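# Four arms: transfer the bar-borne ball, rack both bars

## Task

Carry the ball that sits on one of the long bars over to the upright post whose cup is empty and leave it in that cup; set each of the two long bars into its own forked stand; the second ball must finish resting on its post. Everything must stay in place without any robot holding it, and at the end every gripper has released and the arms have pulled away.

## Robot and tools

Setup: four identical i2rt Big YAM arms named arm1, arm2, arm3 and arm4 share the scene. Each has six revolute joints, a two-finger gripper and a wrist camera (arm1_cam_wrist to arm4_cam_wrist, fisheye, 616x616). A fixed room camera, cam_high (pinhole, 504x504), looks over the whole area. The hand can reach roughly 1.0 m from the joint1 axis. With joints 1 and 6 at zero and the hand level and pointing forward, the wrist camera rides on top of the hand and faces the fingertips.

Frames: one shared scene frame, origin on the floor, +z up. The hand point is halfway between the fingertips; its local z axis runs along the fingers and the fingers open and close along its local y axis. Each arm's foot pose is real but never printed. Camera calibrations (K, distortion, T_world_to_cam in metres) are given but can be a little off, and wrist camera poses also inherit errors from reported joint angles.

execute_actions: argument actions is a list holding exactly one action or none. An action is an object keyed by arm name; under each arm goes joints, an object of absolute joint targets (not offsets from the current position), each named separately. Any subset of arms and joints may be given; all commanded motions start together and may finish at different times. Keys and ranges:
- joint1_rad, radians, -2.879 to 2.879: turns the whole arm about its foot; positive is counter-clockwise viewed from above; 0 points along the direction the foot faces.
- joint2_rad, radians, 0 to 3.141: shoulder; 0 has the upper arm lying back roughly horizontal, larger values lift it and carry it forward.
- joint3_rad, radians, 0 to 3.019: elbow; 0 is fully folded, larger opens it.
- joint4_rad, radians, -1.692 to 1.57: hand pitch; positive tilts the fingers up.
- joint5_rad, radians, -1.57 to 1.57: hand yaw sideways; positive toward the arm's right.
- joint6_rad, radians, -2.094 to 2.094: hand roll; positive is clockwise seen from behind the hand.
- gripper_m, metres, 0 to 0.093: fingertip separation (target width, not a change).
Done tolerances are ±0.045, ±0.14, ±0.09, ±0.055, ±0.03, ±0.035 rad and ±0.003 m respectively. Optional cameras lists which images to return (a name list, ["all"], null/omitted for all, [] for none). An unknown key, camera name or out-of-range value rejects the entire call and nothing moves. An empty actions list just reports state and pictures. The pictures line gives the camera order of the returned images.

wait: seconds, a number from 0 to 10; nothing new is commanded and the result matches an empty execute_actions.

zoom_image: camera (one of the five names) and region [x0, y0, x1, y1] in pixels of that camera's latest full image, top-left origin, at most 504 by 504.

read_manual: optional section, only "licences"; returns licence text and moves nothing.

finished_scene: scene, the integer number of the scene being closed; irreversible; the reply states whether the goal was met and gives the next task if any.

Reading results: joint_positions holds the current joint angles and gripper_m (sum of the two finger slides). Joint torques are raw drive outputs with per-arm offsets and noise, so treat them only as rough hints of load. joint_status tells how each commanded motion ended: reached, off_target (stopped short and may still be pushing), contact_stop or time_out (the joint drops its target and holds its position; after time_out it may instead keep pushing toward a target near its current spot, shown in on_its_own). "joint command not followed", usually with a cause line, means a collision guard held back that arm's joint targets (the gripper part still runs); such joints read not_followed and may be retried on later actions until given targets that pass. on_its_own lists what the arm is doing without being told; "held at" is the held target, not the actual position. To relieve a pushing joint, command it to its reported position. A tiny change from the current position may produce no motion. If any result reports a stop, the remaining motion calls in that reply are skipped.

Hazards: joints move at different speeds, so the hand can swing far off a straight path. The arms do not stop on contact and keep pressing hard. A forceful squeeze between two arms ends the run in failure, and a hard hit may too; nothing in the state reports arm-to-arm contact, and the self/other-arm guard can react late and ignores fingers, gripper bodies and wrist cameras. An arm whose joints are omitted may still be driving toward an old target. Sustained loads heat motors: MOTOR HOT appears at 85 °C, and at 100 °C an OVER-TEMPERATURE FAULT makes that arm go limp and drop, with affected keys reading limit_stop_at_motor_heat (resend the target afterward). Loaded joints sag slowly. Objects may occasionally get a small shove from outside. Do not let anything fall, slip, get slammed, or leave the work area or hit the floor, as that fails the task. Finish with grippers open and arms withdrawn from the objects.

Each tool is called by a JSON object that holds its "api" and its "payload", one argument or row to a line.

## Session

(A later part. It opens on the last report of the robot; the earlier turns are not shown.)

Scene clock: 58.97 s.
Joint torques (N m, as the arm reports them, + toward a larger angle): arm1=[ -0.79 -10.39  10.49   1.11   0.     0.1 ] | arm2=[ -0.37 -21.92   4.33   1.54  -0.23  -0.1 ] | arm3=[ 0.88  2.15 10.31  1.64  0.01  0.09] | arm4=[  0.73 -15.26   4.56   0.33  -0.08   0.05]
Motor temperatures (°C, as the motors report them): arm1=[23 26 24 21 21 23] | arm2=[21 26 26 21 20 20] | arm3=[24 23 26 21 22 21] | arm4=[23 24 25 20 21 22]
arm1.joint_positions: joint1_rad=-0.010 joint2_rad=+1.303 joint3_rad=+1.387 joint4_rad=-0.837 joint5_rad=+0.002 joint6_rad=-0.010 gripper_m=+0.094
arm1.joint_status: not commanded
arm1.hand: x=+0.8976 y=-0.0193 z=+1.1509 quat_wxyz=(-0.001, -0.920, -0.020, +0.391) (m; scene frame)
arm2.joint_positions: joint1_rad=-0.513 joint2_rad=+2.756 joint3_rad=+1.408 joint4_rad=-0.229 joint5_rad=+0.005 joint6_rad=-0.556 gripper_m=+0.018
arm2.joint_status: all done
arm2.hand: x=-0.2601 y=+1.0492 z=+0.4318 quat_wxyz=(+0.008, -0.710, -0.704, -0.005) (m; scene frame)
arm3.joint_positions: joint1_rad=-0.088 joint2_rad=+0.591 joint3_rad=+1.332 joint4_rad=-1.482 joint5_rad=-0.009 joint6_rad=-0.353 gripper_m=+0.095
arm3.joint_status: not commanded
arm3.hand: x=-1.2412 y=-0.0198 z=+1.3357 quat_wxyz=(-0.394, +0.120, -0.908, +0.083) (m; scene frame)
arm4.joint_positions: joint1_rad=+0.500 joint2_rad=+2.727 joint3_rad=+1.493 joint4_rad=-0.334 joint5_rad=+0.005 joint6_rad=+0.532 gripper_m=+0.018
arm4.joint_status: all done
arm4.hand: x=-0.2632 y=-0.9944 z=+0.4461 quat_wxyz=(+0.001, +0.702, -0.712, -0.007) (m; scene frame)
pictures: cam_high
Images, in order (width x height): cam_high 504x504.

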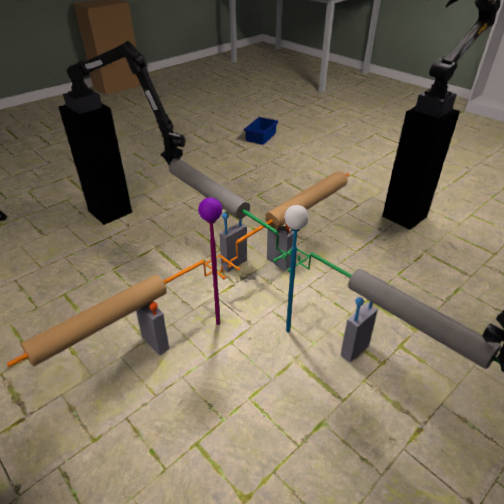

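{"api": "zoom_image", "payload": {
  "camera": "cam_high",
  "region": [110, 265, 210, 345]
}}

Region (110, 265, 210, 345) of cam_high's 504x504 image, scaled by 5.040, with more detail than that image has; it fills the top 403 rows of this view, and the rest is white.

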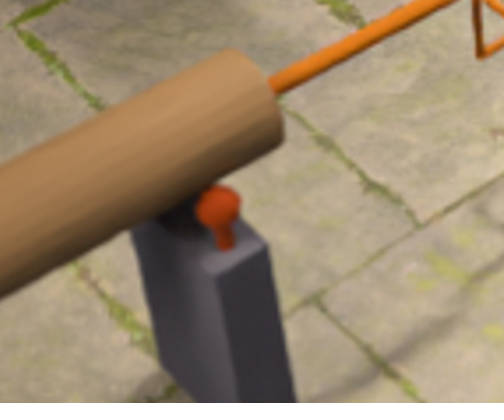

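{"api": "execute_actions", "payload": {
  "actions": [
    {"arm2":{"joints":{"joint2_rad":2.750,"joint3_rad":1.450,"joint4_rad":-0.190}},"arm4":{"joints":{"joint2_rad":2.765,"joint3_rad":1.520,"joint4_rad":-0.340}}}
  ],
  "cameras": ["cam_high"]
}}

{"api": "zoom_image", "payload": {
  "camera": "cam_high",
  "region": [190, 170, 420, 330]
}}

Scene clock: 61.03 s.
Joint torques (N m, as the arm reports them, + toward a larger angle): arm1=[ -0.78 -10.35  10.41   1.12   0.     0.1 ] | arm2=[ -0.78 -21.47   3.83   1.59  -0.22  -0.1 ] | arm3=[ 0.85  2.04 10.33  1.67  0.01  0.08] | arm4=[  0.71 -14.97   3.89   0.25  -0.08   0.05]
Motor temperatures (°C, as the motors report them): arm1=[23 25 24 21 21 23] | arm2=[21 26 26 21 20 20] | arm3=[24 23 26 21 22 21] | arm4=[23 24 25 20 21 22]
arm1.joint_positions: joint1_rad=-0.010 joint2_rad=+1.303 joint3_rad=+1.387 joint4_rad=-0.837 joint5_rad=+0.002 joint6_rad=-0.010 gripper_m=+0.094
arm1.joint_status: not commanded
arm1.hand: x=+0.8976 y=-0.0193 z=+1.1509 quat_wxyz=(-0.001, -0.920, -0.020, +0.391) (m; scene frame)
arm2.joint_positions: joint1_rad=-0.513 joint2_rad=+2.772 joint3_rad=+1.421 joint4_rad=-0.221 joint5_rad=+0.004 joint6_rad=-0.556 gripper_m=+0.018
arm2.joint_status: all done
arm2.hand: x=-0.2604 y=+1.0477 z=+0.4256 quat_wxyz=(+0.007, -0.710, -0.704, -0.003) (m; scene frame)
arm3.joint_positions: joint1_rad=-0.088 joint2_rad=+0.591 joint3_rad=+1.332 joint4_rad=-1.482 joint5_rad=-0.009 joint6_rad=-0.353 gripper_m=+0.095
arm3.joint_status: not commanded
arm3.hand: x=-1.2412 y=-0.0198 z=+1.3357 quat_wxyz=(-0.394, +0.120, -0.908, +0.083) (m; scene frame)
arm4.joint_positions: joint1_rad=+0.500 joint2_rad=+2.749 joint3_rad=+1.506 joint4_rad=-0.330 joint5_rad=+0.005 joint6_rad=+0.532 gripper_m=+0.018
arm4.joint_status: all done
arm4.hand: x=-0.2621 y=-0.9965 z=+0.4370 quat_wxyz=(+0.002, +0.702, -0.712, -0.004) (m; scene frame)
pictures: cam_high
Images, in order (width x height): cam_high 504x504.

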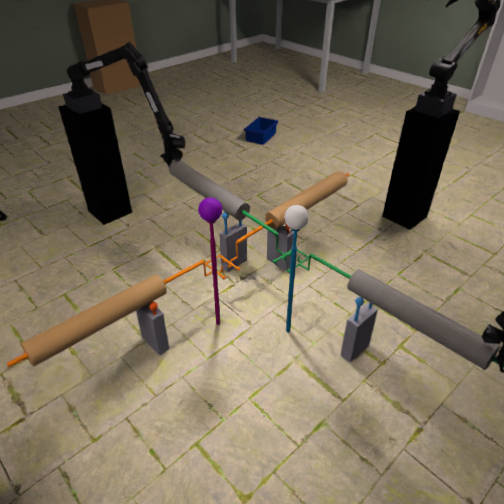

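Region (190, 170, 420, 330) of cam_high's 504x504 image, scaled by 2.191, with more detail than that image has; it fills the top 351 rows of this view, and the rest is white.

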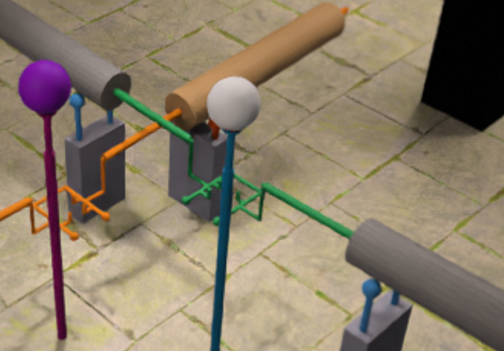

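{"api": "execute_actions", "payload": {
  "actions": [
    {"arm2":{"joints":{"gripper_m":0.07}},"arm4":{"joints":{"joint2_rad":2.745,"gripper_m":0.07}}}
  ],
  "cameras": ["cam_high","arm2_cam_wrist","arm4_cam_wrist"]
}}

Scene clock: 61.87 s.
Joint torques (N m, as the arm reports them, + toward a larger angle): arm1=[ -0.73 -10.43  10.39   1.13   0.01   0.11] | arm2=[ -0.21 -22.02   3.25   1.07  -0.2   -0.05] | arm3=[ 0.77  2.07 10.31  1.66  0.01  0.08] | arm4=[  0.65 -15.76   3.76   0.25   0.     0.05]
Motor temperatures (°C, as the motors report them): arm1=[23 25 24 21 21 23] | arm2=[21 26 25 21 20 20] | arm3=[24 23 26 21 22 21] | arm4=[23 24 25 20 21 22]
arm1.joint_positions: joint1_rad=-0.010 joint2_rad=+1.303 joint3_rad=+1.387 joint4_rad=-0.837 joint5_rad=+0.002 joint6_rad=-0.010 gripper_m=+0.094
arm1.joint_status: not commanded
arm1.hand: x=+0.8976 y=-0.0193 z=+1.1509 quat_wxyz=(-0.001, -0.920, -0.020, +0.391) (m; scene frame)
arm2.joint_positions: joint1_rad=-0.513 joint2_rad=+2.772 joint3_rad=+1.432 joint4_rad=-0.207 joint5_rad=+0.004 joint6_rad=-0.564 gripper_m=+0.070
arm2.joint_status: all done
arm2.hand: x=-0.2658 y=+1.0391 z=+0.4265 quat_wxyz=(+0.004, -0.707, -0.707, +0.009) (m; scene frame)
arm3.joint_positions: joint1_rad=-0.088 joint2_rad=+0.591 joint3_rad=+1.332 joint4_rad=-1.482 joint5_rad=-0.009 joint6_rad=-0.353 gripper_m=+0.095
arm3.joint_status: not commanded
arm3.hand: x=-1.2412 y=-0.0198 z=+1.3357 quat_wxyz=(-0.394, +0.120, -0.908, +0.083) (m; scene frame)
arm4.joint_positions: joint1_rad=+0.500 joint2_rad=+2.749 joint3_rad=+1.506 joint4_rad=-0.331 joint5_rad=+0.003 joint6_rad=+0.532 gripper_m=+0.070
arm4.joint_status: all done
arm4.hand: x=-0.2622 y=-0.9969 z=+0.4370 quat_wxyz=(+0.003, +0.702, -0.712, -0.004) (m; scene frame)
pictures: arm2_cam_wrist, arm4_cam_wrist, cam_high
camera_calibration (this result's frames):
arm2_cam_wrist: T_world_to_cam=[[-0.999835, 0.0155539, 0.0093685, -0.285839], [0.0180863, 0.807491, 0.589603, -1.08346], [0.00160562, 0.589675, -0.807639, -0.149389], [0, 0, 0, 1]] pos_world=[-0.265956, 0.967418, 0.520835]
arm4_cam_wrist: T_world_to_cam=[[0.999864, -0.0160938, 0.00353402, 0.246836], [-0.0151222, -0.811108, 0.584701, -1.05945], [-0.00654356, -0.584675, -0.811241, -0.102992], [0, 0, 0, 1]] pos_world=[-0.263498, -0.915576, 0.53504]
Images, in order (width x height): arm2_cam_wrist 616x616, arm4_cam_wrist 616x616, cam_high 504x504.

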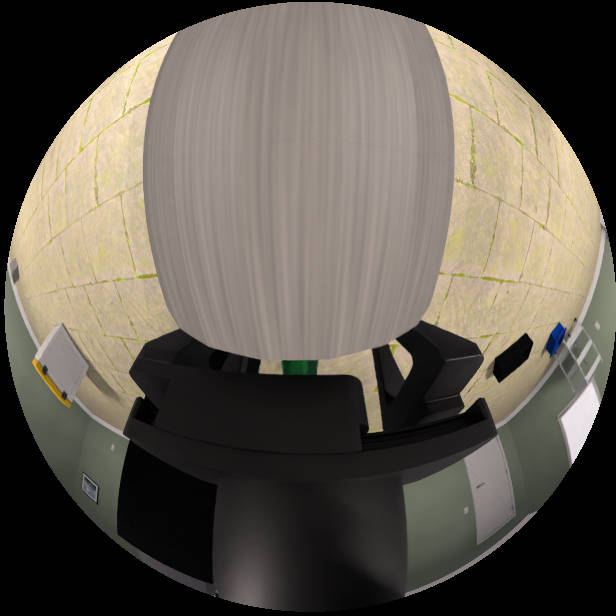

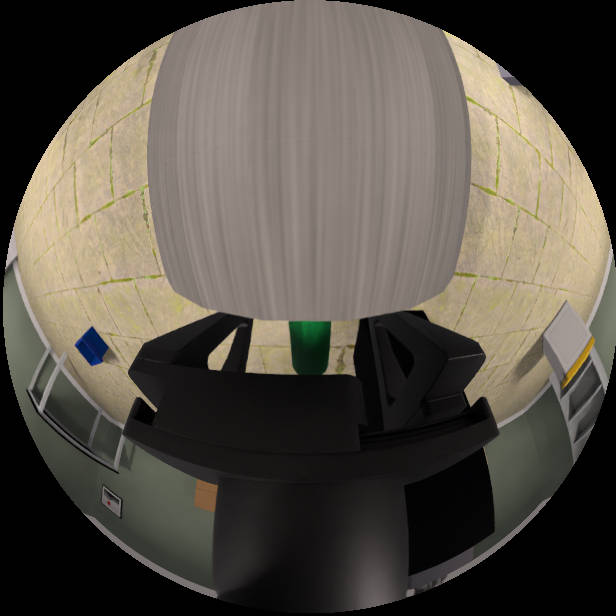

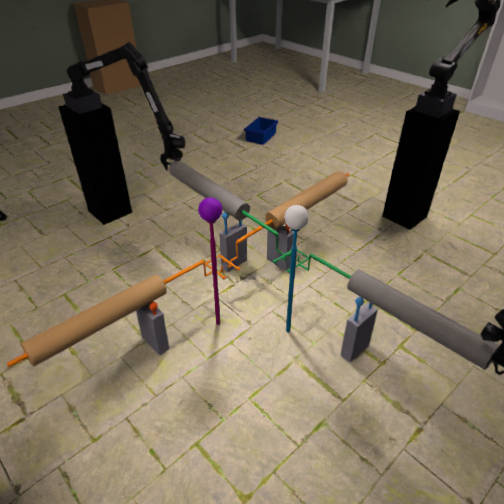

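{"api": "execute_actions", "payload": {
  "actions": [
    {"arm2":{"joints":{"joint2_rad":2.49,"joint3_rad":1.17,"joint4_rad":-0.28}},"arm4":{"joints":{"joint2_rad":2.48,"joint3_rad":1.27,"joint4_rad":-0.39}},"arm1":{"joints":{"joint2_rad":1.05,"joint4_rad":-1.05}}}
  ],
  "cameras": ["cam_high"]
}}

Scene clock: 63.70 s.
Joint torques (N m, as the arm reports them, + toward a larger angle): arm1=[-0.8  -6.83 10.08  1.17  0.    0.11] | arm2=[ -0.32 -18.34   1.95  -0.11  -0.2   -0.03] | arm3=[ 0.84  2.06 10.33  1.66  0.01  0.09] | arm4=[  0.65 -13.33   2.76   0.45   0.01   0.05]
Motor temperatures (°C, as the motors report them): arm1=[23 25 24 21 21 23] | arm2=[21 26 25 21 20 20] | arm3=[24 23 26 22 22 21] | arm4=[23 24 25 20 21 22]
arm1.joint_positions: joint1_rad=-0.010 joint2_rad=+1.058 joint3_rad=+1.387 joint4_rad=-1.037 joint5_rad=+0.002 joint6_rad=-0.010 gripper_m=+0.094
arm1.joint_status: all done
arm1.hand: x=+1.0000 y=-0.0165 z=+1.2321 quat_wxyz=(-0.001, -0.911, -0.020, +0.411) (m; scene frame)
arm2.joint_positions: joint1_rad=-0.513 joint2_rad=+2.488 joint3_rad=+1.172 joint4_rad=-0.267 joint5_rad=+0.004 joint6_rad=-0.564 gripper_m=+0.070
arm2.joint_status: all done
arm2.hand: x=-0.2465 y=+1.0679 z=+0.5316 quat_wxyz=(+0.008, -0.707, -0.707, -0.008) (m; scene frame)
arm3.joint_positions: joint1_rad=-0.088 joint2_rad=+0.591 joint3_rad=+1.332 joint4_rad=-1.482 joint5_rad=-0.009 joint6_rad=-0.353 gripper_m=+0.095
arm3.joint_status: not commanded
arm3.hand: x=-1.2412 y=-0.0198 z=+1.3357 quat_wxyz=(-0.394, +0.120, -0.908, +0.083) (m; scene frame)
arm4.joint_positions: joint1_rad=+0.500 joint2_rad=+2.457 joint3_rad=+1.279 joint4_rad=-0.386 joint5_rad=+0.003 joint6_rad=+0.532 gripper_m=+0.070
arm4.joint_status: all done
arm4.hand: x=-0.2540 y=-1.0090 z=+0.5505 quat_wxyz=(+0.001, +0.702, -0.712, -0.009) (m; scene frame)
pictures: cam_high
Images, in order (width x height): cam_high 504x504.

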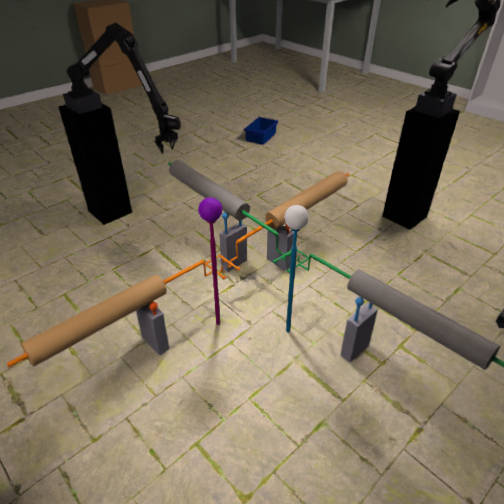

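{"api": "execute_actions", "payload": {
  "actions": [
    {"arm2":{"joints":{"joint2_rad":1.7,"joint3_rad":0.9,"joint4_rad":-0.75}},"arm4":{"joints":{"joint2_rad":1.7,"joint3_rad":0.9,"joint4_rad":-0.75}}}
  ],
  "cameras": ["cam_high"]
}}

{"api": "zoom_image", "payload": {
  "camera": "cam_high",
  "region": [120, 150, 420, 370]
}}

Scene clock: 65.23 s.
Joint torques (N m, as the arm reports them, + toward a larger angle): arm1=[-0.62 -6.82 10.06  1.17  0.    0.11] | arm2=[ -0.28 -13.11   6.29  -0.13  -0.21  -0.03] | arm3=[ 0.88  1.96 10.3   1.65  0.01  0.09] | arm4=[ 0.6  -8.63  5.31  0.45  0.    0.05]
Motor temperatures (°C, as the motors report them): arm1=[23 25 24 21 21 23] | arm2=[21 25 25 21 20 20] | arm3=[24 23 26 22 22 21] | arm4=[23 24 25 20 21 22]
arm1.joint_positions: joint1_rad=-0.010 joint2_rad=+1.058 joint3_rad=+1.387 joint4_rad=-1.037 joint5_rad=+0.002 joint6_rad=-0.010 gripper_m=+0.094
arm1.joint_status: not commanded
arm1.hand: x=+1.0000 y=-0.0165 z=+1.2321 quat_wxyz=(-0.001, -0.911, -0.020, +0.411) (m; scene frame)
arm2.joint_positions: joint1_rad=-0.513 joint2_rad=+1.701 joint3_rad=+0.890 joint4_rad=-0.735 joint5_rad=+0.004 joint6_rad=-0.565 gripper_m=+0.070
arm2.joint_status: all done
arm2.hand: x=-0.2192 y=+1.1065 z=+0.8155 quat_wxyz=(+0.004, -0.707, -0.707, +0.010) (m; scene frame)
arm3.joint_positions: joint1_rad=-0.088 joint2_rad=+0.591 joint3_rad=+1.332 joint4_rad=-1.482 joint5_rad=-0.009 joint6_rad=-0.353 gripper_m=+0.095
arm3.joint_status: not commanded
arm3.hand: x=-1.2412 y=-0.0198 z=+1.3357 quat_wxyz=(-0.394, +0.120, -0.908, +0.083) (m; scene frame)
arm4.joint_positions: joint1_rad=+0.500 joint2_rad=+1.684 joint3_rad=+0.910 joint4_rad=-0.742 joint5_rad=+0.003 joint6_rad=+0.532 gripper_m=+0.070
arm4.joint_status: all done
arm4.hand: x=-0.2070 y=-1.0859 z=+0.8173 quat_wxyz=(-0.005, +0.702, -0.712, -0.032) (m; scene frame)
pictures: cam_high
Images, in order (width x height): cam_high 504x504.

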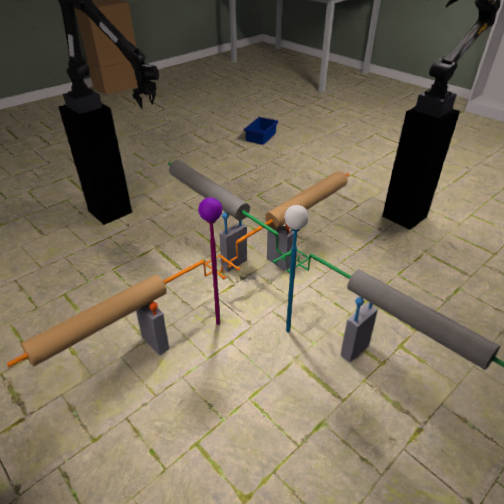

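Region (120, 150, 420, 370) of cam_high's 504x504 image, scaled by 1.680, with more detail than that image has; it fills the top 370 rows of this view, and the rest is white.

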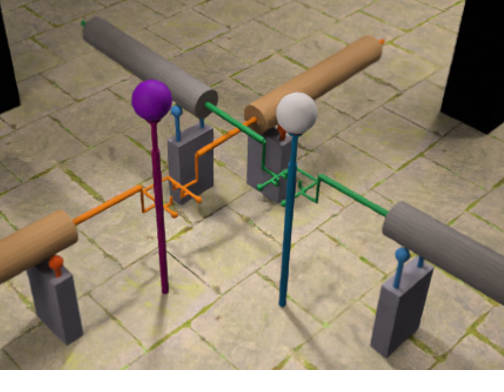

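{"api": "finished_scene", "payload": {
  "scene": 1
}}

The scene is finished: the task was done.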